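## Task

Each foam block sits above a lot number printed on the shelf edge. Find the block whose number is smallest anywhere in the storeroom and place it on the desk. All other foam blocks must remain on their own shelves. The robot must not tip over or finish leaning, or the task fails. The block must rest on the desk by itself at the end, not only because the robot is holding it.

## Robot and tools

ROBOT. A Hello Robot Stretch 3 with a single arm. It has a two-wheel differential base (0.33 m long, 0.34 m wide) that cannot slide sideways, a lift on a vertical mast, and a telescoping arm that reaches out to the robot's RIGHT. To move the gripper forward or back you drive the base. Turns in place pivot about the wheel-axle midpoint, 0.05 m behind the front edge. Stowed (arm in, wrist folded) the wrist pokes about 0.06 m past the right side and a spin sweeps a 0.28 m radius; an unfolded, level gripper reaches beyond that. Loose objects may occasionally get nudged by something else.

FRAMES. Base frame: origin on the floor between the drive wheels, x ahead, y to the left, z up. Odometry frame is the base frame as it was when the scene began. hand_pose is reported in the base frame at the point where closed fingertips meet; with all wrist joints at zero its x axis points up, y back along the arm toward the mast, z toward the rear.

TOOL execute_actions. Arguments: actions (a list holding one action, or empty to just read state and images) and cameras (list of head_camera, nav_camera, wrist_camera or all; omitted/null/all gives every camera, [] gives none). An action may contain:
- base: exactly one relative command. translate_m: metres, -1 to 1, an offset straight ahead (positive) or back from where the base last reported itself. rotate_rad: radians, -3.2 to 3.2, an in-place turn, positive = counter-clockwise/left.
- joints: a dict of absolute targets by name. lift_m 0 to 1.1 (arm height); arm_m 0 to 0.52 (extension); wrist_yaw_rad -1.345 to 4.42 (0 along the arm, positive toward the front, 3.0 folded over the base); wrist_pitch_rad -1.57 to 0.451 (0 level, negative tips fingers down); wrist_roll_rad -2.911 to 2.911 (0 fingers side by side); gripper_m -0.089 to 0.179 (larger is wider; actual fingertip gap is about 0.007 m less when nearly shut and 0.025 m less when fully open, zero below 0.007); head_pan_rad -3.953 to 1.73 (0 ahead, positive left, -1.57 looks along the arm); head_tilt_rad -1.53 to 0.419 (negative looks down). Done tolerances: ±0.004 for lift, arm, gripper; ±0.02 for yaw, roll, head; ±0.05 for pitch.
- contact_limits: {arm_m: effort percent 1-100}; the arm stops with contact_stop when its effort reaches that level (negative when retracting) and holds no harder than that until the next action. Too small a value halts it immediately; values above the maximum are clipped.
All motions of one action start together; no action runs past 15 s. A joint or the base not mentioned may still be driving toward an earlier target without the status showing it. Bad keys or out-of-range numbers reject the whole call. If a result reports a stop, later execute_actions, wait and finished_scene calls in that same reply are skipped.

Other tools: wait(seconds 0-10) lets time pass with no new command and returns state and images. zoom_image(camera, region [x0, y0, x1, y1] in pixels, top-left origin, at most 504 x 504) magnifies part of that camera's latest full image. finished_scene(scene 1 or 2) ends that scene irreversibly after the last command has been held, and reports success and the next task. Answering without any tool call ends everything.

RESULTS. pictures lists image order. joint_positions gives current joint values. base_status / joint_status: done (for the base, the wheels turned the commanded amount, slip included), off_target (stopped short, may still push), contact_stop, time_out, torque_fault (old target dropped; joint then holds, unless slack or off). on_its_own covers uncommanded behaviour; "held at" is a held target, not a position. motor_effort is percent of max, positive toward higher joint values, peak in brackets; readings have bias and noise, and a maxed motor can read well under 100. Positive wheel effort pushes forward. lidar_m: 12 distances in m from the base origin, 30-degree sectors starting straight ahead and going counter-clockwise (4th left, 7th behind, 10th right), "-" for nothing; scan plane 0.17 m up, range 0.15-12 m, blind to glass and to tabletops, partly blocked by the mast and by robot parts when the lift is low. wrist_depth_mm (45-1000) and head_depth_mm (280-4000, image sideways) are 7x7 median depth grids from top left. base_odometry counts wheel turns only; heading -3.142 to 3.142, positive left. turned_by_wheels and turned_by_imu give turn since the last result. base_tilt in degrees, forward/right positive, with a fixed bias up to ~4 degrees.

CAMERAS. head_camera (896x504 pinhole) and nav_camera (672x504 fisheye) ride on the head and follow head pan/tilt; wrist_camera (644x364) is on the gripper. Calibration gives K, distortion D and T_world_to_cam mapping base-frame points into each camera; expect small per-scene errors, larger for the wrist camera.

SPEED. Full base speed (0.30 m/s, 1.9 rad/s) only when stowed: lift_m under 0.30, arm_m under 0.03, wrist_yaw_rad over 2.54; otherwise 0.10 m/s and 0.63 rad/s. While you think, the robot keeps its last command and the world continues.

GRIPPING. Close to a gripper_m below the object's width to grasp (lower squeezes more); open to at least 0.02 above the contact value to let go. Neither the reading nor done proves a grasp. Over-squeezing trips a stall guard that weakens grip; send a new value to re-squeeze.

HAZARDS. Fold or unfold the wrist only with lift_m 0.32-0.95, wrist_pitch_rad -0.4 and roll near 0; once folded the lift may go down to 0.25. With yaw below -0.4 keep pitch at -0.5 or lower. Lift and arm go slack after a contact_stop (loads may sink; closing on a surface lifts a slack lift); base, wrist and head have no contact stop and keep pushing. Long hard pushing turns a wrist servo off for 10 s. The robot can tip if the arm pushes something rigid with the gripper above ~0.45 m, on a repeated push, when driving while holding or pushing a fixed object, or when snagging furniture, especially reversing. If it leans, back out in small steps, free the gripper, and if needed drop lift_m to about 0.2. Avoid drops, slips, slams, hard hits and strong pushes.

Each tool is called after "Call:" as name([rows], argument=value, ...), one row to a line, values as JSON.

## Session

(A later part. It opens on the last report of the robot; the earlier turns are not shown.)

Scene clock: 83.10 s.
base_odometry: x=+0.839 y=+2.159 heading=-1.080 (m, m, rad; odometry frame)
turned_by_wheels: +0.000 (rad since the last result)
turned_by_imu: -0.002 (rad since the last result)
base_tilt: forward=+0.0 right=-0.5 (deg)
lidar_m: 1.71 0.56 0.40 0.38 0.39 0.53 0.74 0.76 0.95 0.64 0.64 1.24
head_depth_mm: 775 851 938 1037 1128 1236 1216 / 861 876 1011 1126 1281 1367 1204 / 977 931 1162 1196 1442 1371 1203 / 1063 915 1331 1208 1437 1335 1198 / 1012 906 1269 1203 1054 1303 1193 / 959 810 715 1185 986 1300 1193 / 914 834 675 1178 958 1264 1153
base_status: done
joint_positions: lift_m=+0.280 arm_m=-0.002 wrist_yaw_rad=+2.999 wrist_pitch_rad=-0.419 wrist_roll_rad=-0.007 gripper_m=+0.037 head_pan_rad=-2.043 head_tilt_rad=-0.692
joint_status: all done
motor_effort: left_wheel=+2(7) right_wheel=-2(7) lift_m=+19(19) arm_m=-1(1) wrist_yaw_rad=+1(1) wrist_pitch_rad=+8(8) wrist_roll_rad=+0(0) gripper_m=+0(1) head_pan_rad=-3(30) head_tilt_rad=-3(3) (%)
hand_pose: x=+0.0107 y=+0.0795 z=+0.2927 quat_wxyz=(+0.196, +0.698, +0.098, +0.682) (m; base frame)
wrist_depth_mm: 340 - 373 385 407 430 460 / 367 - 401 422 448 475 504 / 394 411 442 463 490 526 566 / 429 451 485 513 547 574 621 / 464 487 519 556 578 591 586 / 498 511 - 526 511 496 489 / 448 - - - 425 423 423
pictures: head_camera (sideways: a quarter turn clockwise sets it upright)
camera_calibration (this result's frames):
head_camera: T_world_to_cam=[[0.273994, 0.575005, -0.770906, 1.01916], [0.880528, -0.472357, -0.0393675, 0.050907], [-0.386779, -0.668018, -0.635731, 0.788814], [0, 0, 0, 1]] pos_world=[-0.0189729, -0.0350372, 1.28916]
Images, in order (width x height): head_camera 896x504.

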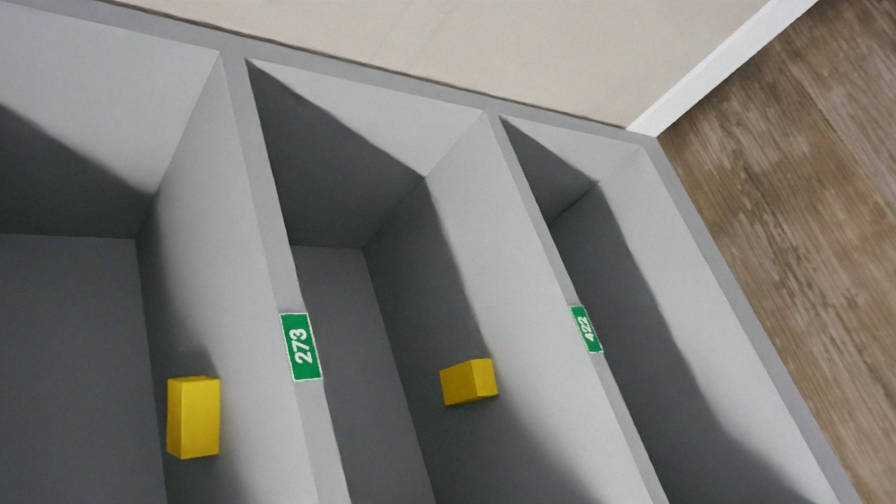

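Call:
execute_actions([
  {"base":{"translate_m":1},"joints":{"head_pan_rad":0,"head_tilt_rad":-0.4}},
], cameras=[])

Call:
execute_actions([
  {"base":{"translate_m":1}},
], cameras=[])

Call:
execute_actions([
  {"base":{"translate_m":1}},
], cameras=[])

Call:
execute_actions([
  {"base":{"translate_m":0.5}},
], cameras=[])

Call:
execute_actions([
  {"base":{"rotate_rad":-1.56}},
], cameras=[])

Call:
execute_actions([
  {"base":{"translate_m":1}},
], cameras=[])

Call:
execute_actions([
  {"base":{"translate_m":1}},
], cameras=[])

Call:
execute_actions([
  {"base":{"rotate_rad":-1.59}},
], cameras=[])

Call:
execute_actions([
  {"base":{"translate_m":1}},
], cameras=[])

Call:
execute_actions([
  {"base":{"translate_m":1}},
], cameras=[])

Call:
execute_actions([
  {"base":{"translate_m":0.8},"joints":{"head_pan_rad":0.25}},
], cameras=["head_camera"])

Scene clock: 105.67 s.
base_odometry: x=+1.311 y=+1.277 heading=-1.080 (m, m, rad; odometry frame)
turned_by_wheels: +0.000 (rad since the last result)
turned_by_imu: +0.001 (rad since the last result)
base_tilt: forward=+0.1 right=-0.6 (deg)
lidar_m: 1.83 0.61 0.44 0.42 0.43 0.58 1.46 0.96 1.04 0.60 0.61 1.18
head_depth_mm: 1680 1825 1892 2046 1611 1512 1387 / 2573 2677 1988 2045 2194 1763 1438 / 2592 2769 2950 3116 2320 1772 1420 / 2573 2759 2952 3098 2317 1751 1422 / 2539 2749 2933 3029 2285 1747 1418 / 2536 2666 2872 2959 2261 1751 1409 / 1894 1854 1828 1815 1809 1632 1415
base_status: done
joint_positions: lift_m=+0.280 arm_m=-0.002 wrist_yaw_rad=+2.999 wrist_pitch_rad=-0.419 wrist_roll_rad=-0.007 gripper_m=+0.037 head_pan_rad=-0.007 head_tilt_rad=-0.408
joint_status: all done
motor_effort: left_wheel=+2(9) right_wheel=-2(4) lift_m=+19(20) arm_m=-1(1) wrist_yaw_rad=+0(1) wrist_pitch_rad=+8(8) wrist_roll_rad=+0(0) gripper_m=+0(0) head_pan_rad=+5(42) head_tilt_rad=+3(19) (%)
hand_pose: x=+0.0107 y=+0.0795 z=+0.2927 quat_wxyz=(+0.196, +0.698, +0.098, +0.682) (m; base frame)
wrist_depth_mm: 367 - 397 422 441 467 491 / 396 - 435 457 480 507 543 / 425 442 474 497 528 563 612 / 466 485 528 546 572 614 671 / 501 520 556 588 604 601 587 / 521 518 - 528 511 491 485 / 449 - - - 430 427 419
pictures: none
No camera images: the call's "cameras" was empty. Leave "cameras" out to get every camera's image.

Scene clock: 110.77 s.
base_odometry: x=+1.783 y=+0.395 heading=-1.079 (m, m, rad; odometry frame)
turned_by_wheels: +0.000 (rad since the last result)
turned_by_imu: +0.002 (rad since the last result)
base_tilt: forward=+0.1 right=-0.6 (deg)
lidar_m: 1.95 0.65 0.47 0.45 0.46 0.62 1.58 0.99 1.06 0.56 1.04 1.10
head_depth_mm: 1751 1875 1998 2187 2282 1773 1353 / 1739 1861 2002 2155 2248 1774 1438 / 1734 1842 1989 2142 2211 1763 1424 / 1718 1828 1946 2111 2220 1748 1421 / 1690 1793 1942 2075 2189 1753 1418 / 1686 1785 1917 2083 2190 1747 1412 / 1673 1771 1855 1917 1906 1677 1409
base_status: done
joint_positions: lift_m=+0.280 arm_m=-0.002 wrist_yaw_rad=+2.999 wrist_pitch_rad=-0.419 wrist_roll_rad=-0.007 gripper_m=+0.037 head_pan_rad=-0.007 head_tilt_rad=-0.408
joint_status: not commanded
motor_effort: left_wheel=+2(9) right_wheel=-2(4) lift_m=+20(20) arm_m=-1(1) wrist_yaw_rad=+1(0) wrist_pitch_rad=+8(8) wrist_roll_rad=+0(0) gripper_m=+0(0) head_pan_rad=+3(5) head_tilt_rad=+3(3) (%)
hand_pose: x=+0.0107 y=+0.0795 z=+0.2927 quat_wxyz=(+0.196, +0.698, +0.098, +0.682) (m; base frame)
wrist_depth_mm: 392 - 426 449 470 493 519 / 421 - 460 486 511 542 571 / 458 474 503 532 564 599 645 / 499 516 550 579 605 661 695 / 532 551 591 602 617 600 583 / 523 525 - 521 514 500 488 / 447 - - - 427 428 424
pictures: none
No camera images: the call's "cameras" was empty. Leave "cameras" out to get every camera's image.

Scene clock: 115.87 s.
base_odometry: x=+2.254 y=-0.486 heading=-1.079 (m, m, rad; odometry frame)
turned_by_wheels: +0.000 (rad since the last result)
turned_by_imu: +0.002 (rad since the last result)
base_tilt: forward=+0.1 right=-0.5 (deg)
lidar_m: 1.01 0.69 0.50 0.47 0.49 0.66 1.69 1.03 1.02 0.53 1.47 1.06
head_depth_mm: 864 927 990 1073 1167 1279 1375 / 858 917 982 1061 1152 1270 1359 / 850 907 970 1048 1143 1256 1349 / 841 900 963 1047 1129 1243 1342 / 834 892 961 1031 1120 1226 1330 / 828 884 947 1021 1107 1209 1308 / 825 877 935 1013 1098 1201 1311
base_status: done
joint_positions: lift_m=+0.280 arm_m=-0.002 wrist_yaw_rad=+2.999 wrist_pitch_rad=-0.419 wrist_roll_rad=-0.007 gripper_m=+0.037 head_pan_rad=-0.007 head_tilt_rad=-0.408
joint_status: not commanded
motor_effort: left_wheel=+2(9) right_wheel=-2(3) lift_m=+20(19) arm_m=-1(1) wrist_yaw_rad=+0(1) wrist_pitch_rad=+8(8) wrist_roll_rad=+0(0) gripper_m=+0(0) head_pan_rad=+4(4) head_tilt_rad=+2(3) (%)
hand_pose: x=+0.0107 y=+0.0795 z=+0.2927 quat_wxyz=(+0.196, +0.698, +0.098, +0.682) (m; base frame)
wrist_depth_mm: 415 - 449 477 498 521 553 / 446 - 492 512 543 570 606 / 482 501 536 563 599 626 677 / 519 548 590 615 647 682 704 / 559 583 626 613 626 600 586 / 526 515 - 528 518 500 489 / 447 - - - 429 426 420
pictures: none
No camera images: the call's "cameras" was empty. Leave "cameras" out to get every camera's image.

Scene clock: 119.20 s.
base_odometry: x=+2.490 y=-0.927 heading=-1.079 (m, m, rad; odometry frame)
turned_by_wheels: +0.000 (rad since the last result)
turned_by_imu: +0.001 (rad since the last result)
base_tilt: forward=+0.2 right=-0.4 (deg)
lidar_m: 0.51 0.52 0.51 0.49 0.50 0.67 1.74 1.42 0.73 2.20 0.74 0.53
head_depth_mm: 415 444 478 517 562 619 684 / 412 440 473 512 556 612 678 / 409 437 468 508 551 605 664 / 406 433 464 502 546 595 657 / 403 430 461 497 540 589 651 / 399 426 457 494 535 582 643 / 396 422 453 488 528 576 634
base_status: done
joint_positions: lift_m=+0.280 arm_m=-0.002 wrist_yaw_rad=+2.999 wrist_pitch_rad=-0.419 wrist_roll_rad=-0.007 gripper_m=+0.037 head_pan_rad=-0.007 head_tilt_rad=-0.408
joint_status: not commanded
motor_effort: left_wheel=+1(9) right_wheel=-2(4) lift_m=+19(19) arm_m=-1(1) wrist_yaw_rad=+1(1) wrist_pitch_rad=+8(8) wrist_roll_rad=+0(0) gripper_m=+0(0) head_pan_rad=+4(4) head_tilt_rad=+2(2) (%)
hand_pose: x=+0.0107 y=+0.0795 z=+0.2927 quat_wxyz=(+0.196, +0.698, +0.098, +0.682) (m; base frame)
wrist_depth_mm: 423 - 461 480 508 536 491 / 454 - 501 524 548 592 498 / 492 514 552 571 609 641 510 / 535 568 598 620 667 676 514 / 583 593 624 619 627 592 515 / 520 521 - 532 514 498 475 / 451 - - - 426 428 421
pictures: none
No camera images: the call's "cameras" was empty. Leave "cameras" out to get every camera's image.

Scene clock: 121.50 s.
base_odometry: x=+2.490 y=-0.927 heading=-2.639 (m, m, rad; odometry frame)
turned_by_wheels: -1.560 (rad since the last result)
turned_by_imu: -1.537 (rad since the last result)
base_tilt: forward=+0.1 right=-0.5 (deg)
lidar_m: 2.10 0.73 0.53 0.51 0.53 0.51 0.49 0.50 0.68 1.80 0.75 0.73
head_depth_mm: 2855 3002 3238 3425 2341 1657 1283 / 2805 3017 3152 3260 2288 1774 1434 / 2770 3029 3227 3397 2313 1759 1426 / 2751 2977 3169 3328 2313 1752 1426 / 2753 2974 3117 3282 2303 1738 1419 / 2725 2884 3132 3107 2280 1736 1404 / 2106 2093 2070 2053 2028 1731 1415
base_status: done
joint_positions: lift_m=+0.280 arm_m=-0.002 wrist_yaw_rad=+2.999 wrist_pitch_rad=-0.419 wrist_roll_rad=-0.007 gripper_m=+0.037 head_pan_rad=-0.007 head_tilt_rad=-0.408
joint_status: not commanded
motor_effort: left_wheel=+2(10) right_wheel=-2(7) lift_m=+19(20) arm_m=-1(1) wrist_yaw_rad=+1(1) wrist_pitch_rad=+8(8) wrist_roll_rad=+0(0) gripper_m=+0(1) head_pan_rad=+4(4) head_tilt_rad=+2(2) (%)
hand_pose: x=+0.0107 y=+0.0795 z=+0.2927 quat_wxyz=(+0.196, +0.698, +0.098, +0.682) (m; base frame)
wrist_depth_mm: 445 - 485 505 527 557 577 / 483 - 522 545 574 606 644 / 516 538 571 606 630 662 706 / 562 590 619 640 684 707 745 / 586 605 637 606 625 596 589 / 530 518 - 523 507 498 490 / 446 - - - 428 426 421
pictures: none
No camera images: the call's "cameras" was empty. Leave "cameras" out to get every camera's image.

Scene clock: 126.60 s.
base_odometry: x=+1.614 y=-1.409 heading=-2.639 (m, m, rad; odometry frame)
turned_by_wheels: +0.000 (rad since the last result)
turned_by_imu: +0.002 (rad since the last result)
base_tilt: forward=+0.1 right=-0.5 (deg)
lidar_m: 2.14 0.76 0.55 0.52 0.54 0.73 1.48 1.53 0.51 0.50 2.26 2.01
head_depth_mm: 1967 2112 2235 2441 2161 1784 1443 / 1934 2090 2226 2430 2307 1771 1422 / 1961 2058 2222 2389 2296 1750 1431 / 1937 2062 2218 2401 2295 1747 1413 / 1908 2050 2203 2356 2269 1744 1413 / 1907 2020 2189 2355 2265 1753 1419 / 1873 2005 2099 2114 2034 1739 1413
base_status: done
joint_positions: lift_m=+0.280 arm_m=-0.002 wrist_yaw_rad=+2.999 wrist_pitch_rad=-0.419 wrist_roll_rad=-0.007 gripper_m=+0.037 head_pan_rad=-0.007 head_tilt_rad=-0.408
joint_status: not commanded
motor_effort: left_wheel=+2(9) right_wheel=-2(5) lift_m=+19(19) arm_m=-1(2) wrist_yaw_rad=+1(1) wrist_pitch_rad=+8(8) wrist_roll_rad=+0(0) gripper_m=+0(0) head_pan_rad=+5(3) head_tilt_rad=+2(2) (%)
hand_pose: x=+0.0107 y=+0.0795 z=+0.2927 quat_wxyz=(+0.196, +0.698, +0.098, +0.682) (m; base frame)
wrist_depth_mm: 455 - 494 514 537 569 602 / 488 - 539 563 592 611 656 / 535 554 591 615 637 686 719 / 588 597 644 662 681 708 734 / 613 614 640 607 630 594 592 / 524 519 - 527 513 497 493 / 446 - - - 428 427 418
pictures: none
No camera images: the call's "cameras" was empty. Leave "cameras" out to get every camera's image.

Scene clock: 131.70 s.
base_odometry: x=+0.737 y=-1.890 heading=-2.639 (m, m, rad; odometry frame)
turned_by_wheels: +0.000 (rad since the last result)
turned_by_imu: +0.002 (rad since the last result)
base_tilt: forward=+0.0 right=-0.6 (deg)
lidar_m: 1.26 0.77 0.56 0.53 0.55 0.75 2.03 1.13 1.44 3.72 1.20 1.25
head_depth_mm: 1088 1160 1252 1347 1467 1613 1436 / 1084 1146 1240 1334 1454 1597 1427 / 1072 1144 1236 1328 1443 1579 1428 / 1066 1134 1222 1326 1432 1565 1422 / 1059 1131 1218 1301 1414 1554 1418 / 1050 1125 1201 1293 1408 1539 1422 / 1047 1115 1192 1286 1394 1521 1411
base_status: done
joint_positions: lift_m=+0.280 arm_m=-0.002 wrist_yaw_rad=+2.999 wrist_pitch_rad=-0.419 wrist_roll_rad=-0.007 gripper_m=+0.037 head_pan_rad=-0.007 head_tilt_rad=-0.407
joint_status: not commanded
motor_effort: left_wheel=+2(9) right_wheel=-2(4) lift_m=+19(19) arm_m=-1(1) wrist_yaw_rad=+1(1) wrist_pitch_rad=+8(8) wrist_roll_rad=+0(0) gripper_m=+0(0) head_pan_rad=+4(4) head_tilt_rad=+3(2) (%)
hand_pose: x=+0.0107 y=+0.0795 z=+0.2927 quat_wxyz=(+0.196, +0.698, +0.098, +0.682) (m; base frame)
wrist_depth_mm: 470 - 505 525 556 571 605 / 505 - 545 572 594 627 664 / 546 561 601 627 661 689 722 / 595 614 650 686 695 724 725 / 620 632 649 612 622 590 597 / 523 514 - 522 505 496 490 / 443 - - - 429 421 421
pictures: none
No camera images: the call's "cameras" was empty. Leave "cameras" out to get every camera's image.

Scene clock: 134.03 s.
base_odometry: x=+0.737 y=-1.890 heading=+2.054 (m, m, rad; odometry frame)
turned_by_wheels: -1.590 (rad since the last result)
turned_by_imu: -1.566 (rad since the last result)
base_tilt: forward=+0.1 right=-0.4 (deg)
lidar_m: 3.54 1.20 1.22 1.26 0.78 0.56 0.54 0.55 0.74 1.87 1.13 1.40
head_depth_mm: 2427 2414 2425 2423 2229 1781 1425 / 3208 3255 3222 3077 2318 1759 1428 / 3615 3795 - 3352 2316 1755 1421 / 3618 3781 - 3368 2298 1760 1419 / 3495 3707 - 3371 2284 1739 1419 / 3499 3747 - 3321 2258 1746 1409 / 3453 3685 3949 3105 2269 1742 1408
base_status: done
joint_positions: lift_m=+0.280 arm_m=-0.002 wrist_yaw_rad=+2.999 wrist_pitch_rad=-0.419 wrist_roll_rad=-0.007 gripper_m=+0.037 head_pan_rad=-0.007 head_tilt_rad=-0.407
joint_status: not commanded
motor_effort: left_wheel=+2(10) right_wheel=-3(8) lift_m=+19(19) arm_m=-2(2) wrist_yaw_rad=+1(1) wrist_pitch_rad=+8(8) wrist_roll_rad=+0(0) gripper_m=+0(0) head_pan_rad=+4(4) head_tilt_rad=+4(3) (%)
hand_pose: x=+0.0107 y=+0.0794 z=+0.2927 quat_wxyz=(+0.196, +0.698, +0.098, +0.682) (m; base frame)
wrist_depth_mm: 769 - - - - - - / 781 - - - - - - / 761 958 - - - - 937 / 712 792 780 754 751 745 722 / 621 627 645 617 612 601 592 / 520 519 - 524 510 496 492 / 446 - - - 429 426 420
pictures: none
No camera images: the call's "cameras" was empty. Leave "cameras" out to get every camera's image.

Scene clock: 139.13 s.
base_odometry: x=+0.273 y=-1.005 heading=+2.054 (m, m, rad; odometry frame)
turned_by_wheels: +0.000 (rad since the last result)
turned_by_imu: +0.002 (rad since the last result)
base_tilt: forward=+0.1 right=-0.6 (deg)
lidar_m: 2.74 0.87 0.95 0.83 1.33 1.60 1.53 1.57 1.04 0.99 1.02 1.36
head_depth_mm: 2364 2366 2395 2387 2241 1790 1437 / 2749 2891 2811 2969 2302 1760 1423 / 2711 2876 3086 3146 2316 1757 1417 / 2697 2934 3087 3176 2306 1763 1422 / 2665 2781 2771 2970 2291 1751 1410 / 2686 2830 2999 3140 2275 1748 1411 / 2657 2808 3006 2991 2244 1746 1410
base_status: done
joint_positions: lift_m=+0.280 arm_m=-0.002 wrist_yaw_rad=+2.999 wrist_pitch_rad=-0.419 wrist_roll_rad=-0.007 gripper_m=+0.037 head_pan_rad=-0.007 head_tilt_rad=-0.407
joint_status: not commanded
motor_effort: left_wheel=+2(9) right_wheel=-2(5) lift_m=+19(19) arm_m=-2(2) wrist_yaw_rad=+0(1) wrist_pitch_rad=+8(8) wrist_roll_rad=+0(0) gripper_m=+0(0) head_pan_rad=+4(4) head_tilt_rad=+2(3) (%)
hand_pose: x=+0.0107 y=+0.0794 z=+0.2927 quat_wxyz=(+0.196, +0.698, +0.098, +0.682) (m; base frame)
wrist_depth_mm: - - - - - - - / - - - - - - - / - - 986 - - 971 977 / 815 799 723 776 755 738 732 / 635 632 646 618 616 594 590 / 527 516 - 528 507 496 490 / 450 - - - 432 425 419
pictures: none
No camera images: the call's "cameras" was empty. Leave "cameras" out to get every camera's image.

Scene clock: 144.23 s.
base_odometry: x=-0.192 y=-0.120 heading=+2.054 (m, m, rad; odometry frame)
turned_by_wheels: +0.000 (rad since the last result)
turned_by_imu: +0.002 (rad since the last result)
base_tilt: forward=+0.1 right=-0.4 (deg)
lidar_m: 1.74 1.90 1.38 0.79 1.07 1.36 2.52 1.41 1.01 0.97 0.99 1.34
head_depth_mm: 1905 2018 2059 2070 2110 1758 1433 / 1901 2059 2181 2267 2194 1780 1434 / 1875 2014 2182 2233 2193 1789 1423 / 1872 1994 2162 2249 2155 1766 1420 / 1818 1931 1983 1997 2032 1752 1419 / 1812 1984 2109 2213 2148 1732 1417 / 1791 1955 2086 2190 2127 1737 1420
base_status: done
joint_positions: lift_m=+0.280 arm_m=-0.002 wrist_yaw_rad=+2.999 wrist_pitch_rad=-0.419 wrist_roll_rad=-0.007 gripper_m=+0.037 head_pan_rad=-0.007 head_tilt_rad=-0.407
joint_status: not commanded
motor_effort: left_wheel=+2(8) right_wheel=-2(4) lift_m=+19(19) arm_m=-2(2) wrist_yaw_rad=+1(1) wrist_pitch_rad=+8(9) wrist_roll_rad=+0(0) gripper_m=+0(0) head_pan_rad=+5(4) head_tilt_rad=+3(2) (%)
hand_pose: x=+0.0107 y=+0.0794 z=+0.2927 quat_wxyz=(+0.196, +0.698, +0.098, +0.682) (m; base frame)
wrist_depth_mm: - - - - - - - / - - - - - - - / - 810 - 980 - 986 979 / 795 758 769 729 755 735 731 / 638 635 646 607 625 595 589 / 522 520 - 524 506 497 487 / 444 - - - 429 427 419
pictures: none
No camera images: the call's "cameras" was empty. Leave "cameras" out to get every camera's image.

Scene clock: 148.67 s.
base_odometry: x=-0.564 y=+0.589 heading=+2.054 (m, m, rad; odometry frame)
turned_by_wheels: +0.000 (rad since the last result)
turned_by_imu: +0.001 (rad since the last result)
base_tilt: forward=+0.1 right=-0.6 (deg)
lidar_m: 0.95 1.30 1.31 1.32 1.04 1.21 3.30 1.37 0.99 0.95 0.98 1.30
head_depth_mm: 1050 1208 1271 1389 1393 1174 1349 / 784 862 1176 976 1326 1505 1341 / 881 1231 1236 995 1141 1163 1283 / 1113 1276 1344 1476 1367 1566 1343 / 1151 1289 1353 1509 1355 1599 1344 / 1179 1322 1378 1532 1310 1589 1367 / 1216 1353 1404 1567 1353 1632 1374
base_status: done
joint_positions: lift_m=+0.280 arm_m=-0.002 wrist_yaw_rad=+2.999 wrist_pitch_rad=-0.419 wrist_roll_rad=-0.007 gripper_m=+0.037 head_pan_rad=+0.243 head_tilt_rad=-0.407
joint_status: all done
motor_effort: left_wheel=+1(8) right_wheel=-2(3) lift_m=+19(19) arm_m=-2(2) wrist_yaw_rad=+0(1) wrist_pitch_rad=+8(8) wrist_roll_rad=+0(0) gripper_m=+0(0) head_pan_rad=+4(24) head_tilt_rad=+3(3) (%)
hand_pose: x=+0.0107 y=+0.0794 z=+0.2927 quat_wxyz=(+0.196, +0.698, +0.098, +0.682) (m; base frame)
wrist_depth_mm: - - - - - - - / - - - - - - - / 920 - - - - - 912 / 773 805 778 776 760 737 721 / 641 621 641 614 628 597 585 / 523 519 - 528 509 492 491 / 450 - - - 428 425 421
pictures: head_camera (sideways: a quarter turn clockwise sets it upright)
camera_calibration (this result's frames):
head_camera: T_world_to_cam=[[-0.379047, -0.111967, -0.918579, 1.21572], [-0.210796, 0.977003, -0.0321046, 0.0481219], [0.901049, 0.181464, -0.393932, 0.466354], [0, 0, 0, 1]] pos_world=[0.0507496, 0.00447872, 1.30199]
Images, in order (width x height): head_camera 896x504.

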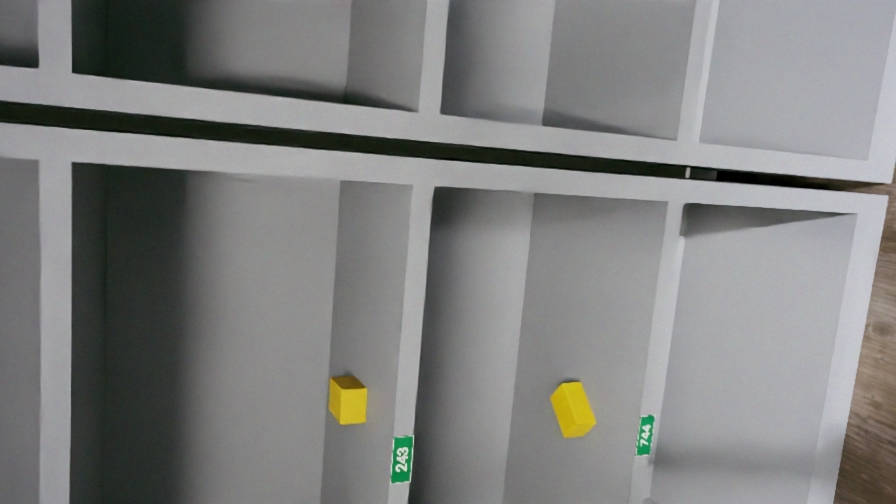

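Call:
execute_actions([
  {"base":{"translate_m":0.35}},
], cameras=[])

Call:
execute_actions([
  {"base":{"rotate_rad":1.59},"joints":{"head_pan_rad":-1.57,"head_tilt_rad":-0.6}},
], cameras=[])

Call:
execute_actions([
  {"base":{"translate_m":0.53}},
], cameras=[])

Call:
execute_actions([
  {"joints":{"lift_m":0.925}},
], cameras=[])

Call:
execute_actions([
  {"joints":{"wrist_yaw_rad":0,"wrist_pitch_rad":0.02,"gripper_m":0.15,"arm_m":0.1}},
], cameras=["wrist_camera"])

Scene clock: 161.87 s.
base_odometry: x=-0.727 y=+0.898 heading=+2.054 (m, m, rad; odometry frame)
turned_by_wheels: +0.000 (rad since the last result)
turned_by_imu: +0.000 (rad since the last result)
base_tilt: forward=+0.1 right=-0.5 (deg)
lidar_m: 0.60 1.08 1.08 1.33 1.37 1.29 3.65 1.36 0.98 0.94 0.97 1.10
head_depth_mm: 617 902 961 835 656 1054 848 / 485 511 549 596 644 1018 846 / 483 521 558 609 653 708 785 / 747 948 1010 821 1177 1008 843 / 760 963 1036 814 1207 1038 886 / 775 979 1056 809 1231 1043 886 / 795 994 1073 802 1244 1005 911
base_status: done
joint_positions: lift_m=+0.280 arm_m=-0.002 wrist_yaw_rad=+2.999 wrist_pitch_rad=-0.419 wrist_roll_rad=-0.007 gripper_m=+0.037 head_pan_rad=+0.243 head_tilt_rad=-0.407
joint_status: not commanded
motor_effort: left_wheel=+1(8) right_wheel=-2(3) lift_m=+19(19) arm_m=-2(2) wrist_yaw_rad=+1(1) wrist_pitch_rad=+8(8) wrist_roll_rad=+0(0) gripper_m=+0(0) head_pan_rad=+4(4) head_tilt_rad=+3(2) (%)
hand_pose: x=+0.0107 y=+0.0794 z=+0.2927 quat_wxyz=(+0.196, +0.698, +0.098, +0.682) (m; base frame)
wrist_depth_mm: - - - - - 957 950 / - - - - - - - / - - - - - 902 796 / 805 787 772 765 747 746 640 / 651 634 643 613 622 599 567 / 527 522 - 526 511 497 495 / 448 - - - 429 425 417
pictures: none
No camera images: the call's "cameras" was empty. Leave "cameras" out to get every camera's image.

Scene clock: 164.20 s.
base_odometry: x=-0.727 y=+0.898 heading=-2.639 (m, m, rad; odometry frame)
turned_by_wheels: +1.590 (rad since the last result)
turned_by_imu: +1.565 (rad since the last result)
base_tilt: forward=+0.0 right=-0.6 (deg)
lidar_m: 1.33 1.38 1.29 3.65 1.34 0.97 0.94 0.97 1.09 0.60 1.09 1.08
head_depth_mm: 887 975 810 1224 1082 961 1199 / 882 969 805 1218 1083 957 1183 / 877 967 792 1204 1082 955 1183 / 488 537 610 676 804 924 1159 / 494 545 618 684 801 927 1155 / 861 954 776 1187 1064 943 1178 / 866 947 770 1181 1056 936 1170
base_status: done
joint_positions: lift_m=+0.280 arm_m=-0.002 wrist_yaw_rad=+2.999 wrist_pitch_rad=-0.419 wrist_roll_rad=-0.007 gripper_m=+0.037 head_pan_rad=-1.563 head_tilt_rad=-0.593
joint_status: all done
motor_effort: left_wheel=-1(8) right_wheel=+1(8) lift_m=+20(19) arm_m=-2(2) wrist_yaw_rad=+1(1) wrist_pitch_rad=+8(8) wrist_roll_rad=+0(0) gripper_m=+0(0) head_pan_rad=-3(39) head_tilt_rad=-2(12) (%)
hand_pose: x=+0.0107 y=+0.0794 z=+0.2927 quat_wxyz=(+0.196, +0.698, +0.098, +0.682) (m; base frame)
wrist_depth_mm: - - - - - - - / - - - - - - - / - - - - - - 960 / 818 800 776 762 751 754 723 / 627 621 642 611 618 599 585 / 526 522 - 526 505 495 492 / 450 - - - 429 425 422
pictures: none
No camera images: the call's "cameras" was empty. Leave "cameras" out to get every camera's image.

Scene clock: 167.63 s.
base_odometry: x=-1.191 y=+0.643 heading=-2.639 (m, m, rad; odometry frame)
turned_by_wheels: +0.000 (rad since the last result)
turned_by_imu: +0.001 (rad since the last result)
base_tilt: forward=+0.1 right=-0.6 (deg)
lidar_m: 0.80 0.83 1.02 1.28 2.08 1.52 1.46 1.49 0.76 1.05 0.70 0.83
head_depth_mm: 880 970 808 1176 1085 962 1179 / 881 970 807 1206 1084 960 1190 / 878 962 753 1207 1076 956 1188 / 875 957 749 1199 1017 950 1186 / 873 958 781 1192 1061 947 1172 / 868 952 778 1186 1068 943 1174 / 863 952 771 1170 1055 937 1165
base_status: done
joint_positions: lift_m=+0.280 arm_m=-0.002 wrist_yaw_rad=+2.999 wrist_pitch_rad=-0.419 wrist_roll_rad=-0.007 gripper_m=+0.037 head_pan_rad=-1.563 head_tilt_rad=-0.593
joint_status: not commanded
motor_effort: left_wheel=-1(6) right_wheel=+1(5) lift_m=+20(19) arm_m=-2(2) wrist_yaw_rad=+0(0) wrist_pitch_rad=+8(8) wrist_roll_rad=+0(0) gripper_m=+0(0) head_pan_rad=-3(3) head_tilt_rad=-2(2) (%)
hand_pose: x=+0.0107 y=+0.0794 z=+0.2927 quat_wxyz=(+0.196, +0.698, +0.098, +0.682) (m; base frame)
wrist_depth_mm: - - - - - - 781 / - - - - - - 816 / - - - - - 973 830 / 816 805 767 776 745 746 744 / 633 635 642 608 618 588 588 / 526 521 - 522 505 495 492 / 448 - - - 430 427 422
pictures: none
No camera images: the call's "cameras" was empty. Leave "cameras" out to get every camera's image.

Scene clock: 174.33 s.
base_odometry: x=-1.191 y=+0.643 heading=-2.639 (m, m, rad; odometry frame)
turned_by_wheels: +0.000 (rad since the last result)
turned_by_imu: -0.001 (rad since the last result)
base_tilt: forward=+0.2 right=-0.5 (deg)
lidar_m: 0.80 0.83 1.02 1.28 2.08 1.52 1.46 1.49 0.76 1.05 0.70 0.83
head_depth_mm: 885 972 806 1186 1089 - - / 875 967 801 1213 1085 - - / 876 965 754 1210 1083 923 - / 876 960 749 1195 1007 923 - / 877 957 786 1195 1061 919 - / 873 951 776 1189 1063 918 - / 866 950 772 1166 1058 939 1168
base_status: not commanded
joint_positions: lift_m=+0.925 arm_m=-0.002 wrist_yaw_rad=+2.999 wrist_pitch_rad=-0.419 wrist_roll_rad=-0.007 gripper_m=+0.037 head_pan_rad=-1.563 head_tilt_rad=-0.593
joint_status: all done
motor_effort: left_wheel=-1(2) right_wheel=+1(1) lift_m=+28(27) arm_m=-2(2) wrist_yaw_rad=+1(1) wrist_pitch_rad=+8(8) wrist_roll_rad=+0(0) gripper_m=+0(1) head_pan_rad=-3(3) head_tilt_rad=-2(2) (%)
hand_pose: x=+0.0107 y=+0.0795 z=+0.9373 quat_wxyz=(+0.196, +0.698, +0.098, +0.682) (m; base frame)
wrist_depth_mm: - - - - - - 795 / - - - - - - 803 / - - - - - - 820 / - - - - - - 797 / - - - - - - 852 / - - - - - - 836 / - - - - - - 846
pictures: none
No camera images: the call's "cameras" was empty. Leave "cameras" out to get every camera's image.

Scene clock: 176.83 s.
base_odometry: x=-1.191 y=+0.643 heading=-2.639 (m, m, rad; odometry frame)
turned_by_wheels: +0.000 (rad since the last result)
turned_by_imu: +0.000 (rad since the last result)
base_tilt: forward=+0.2 right=-0.6 (deg)
lidar_m: 0.80 0.83 1.02 1.28 2.08 1.52 1.46 1.49 0.76 1.05 0.70 0.83
head_depth_mm: 885 973 810 892 - - 1184 / 881 969 802 650 - - 1184 / 875 960 755 - - - 1187 / 876 964 749 - - - 1178 / 869 959 784 1215 1064 944 1179 / 869 952 777 1185 1066 943 1174 / 865 945 768 1159 1058 936 1166
base_status: not commanded
joint_positions: lift_m=+0.925 arm_m=+0.100 wrist_yaw_rad=+0.003 wrist_pitch_rad=-0.002 wrist_roll_rad=-0.007 gripper_m=+0.150 head_pan_rad=-1.563 head_tilt_rad=-0.593
joint_status: all done
motor_effort: left_wheel=-2(1) right_wheel=+1(1) lift_m=+28(28) arm_m=+3(4) wrist_yaw_rad=-1(3) wrist_pitch_rad=+10(10) wrist_roll_rad=+0(0) gripper_m=+0(81) head_pan_rad=-3(3) head_tilt_rad=-3(2) (%)
hand_pose: x=-0.0208 y=-0.5009 z=+1.0387 quat_wxyz=(+0.710, +0.002, -0.704, +0.000) (m; base frame)
wrist_depth_mm: 456 661 673 663 658 662 496 / 450 659 684 672 681 678 506 / 450 666 700 700 691 685 501 / 459 604 715 696 694 658 483 / 381 396 371 360 351 382 338 / 275 278 275 270 272 - 271 / 431 689 773 773 763 773 488
pictures: wrist_camera
camera_calibration (this result's frames):
wrist_camera: T_world_to_cam=[[-0.998145, -0.0473968, -0.0382028, 0.00503709], [0.0296213, 0.170109, -0.98498, 1.14878], [0.0531835, -0.984285, -0.16839, -0.14935], [0, 0, 0, 1]] pos_world=[-0.0210576, -0.342182, 1.10657]
Images, in order (width x height): wrist_camera 644x364.

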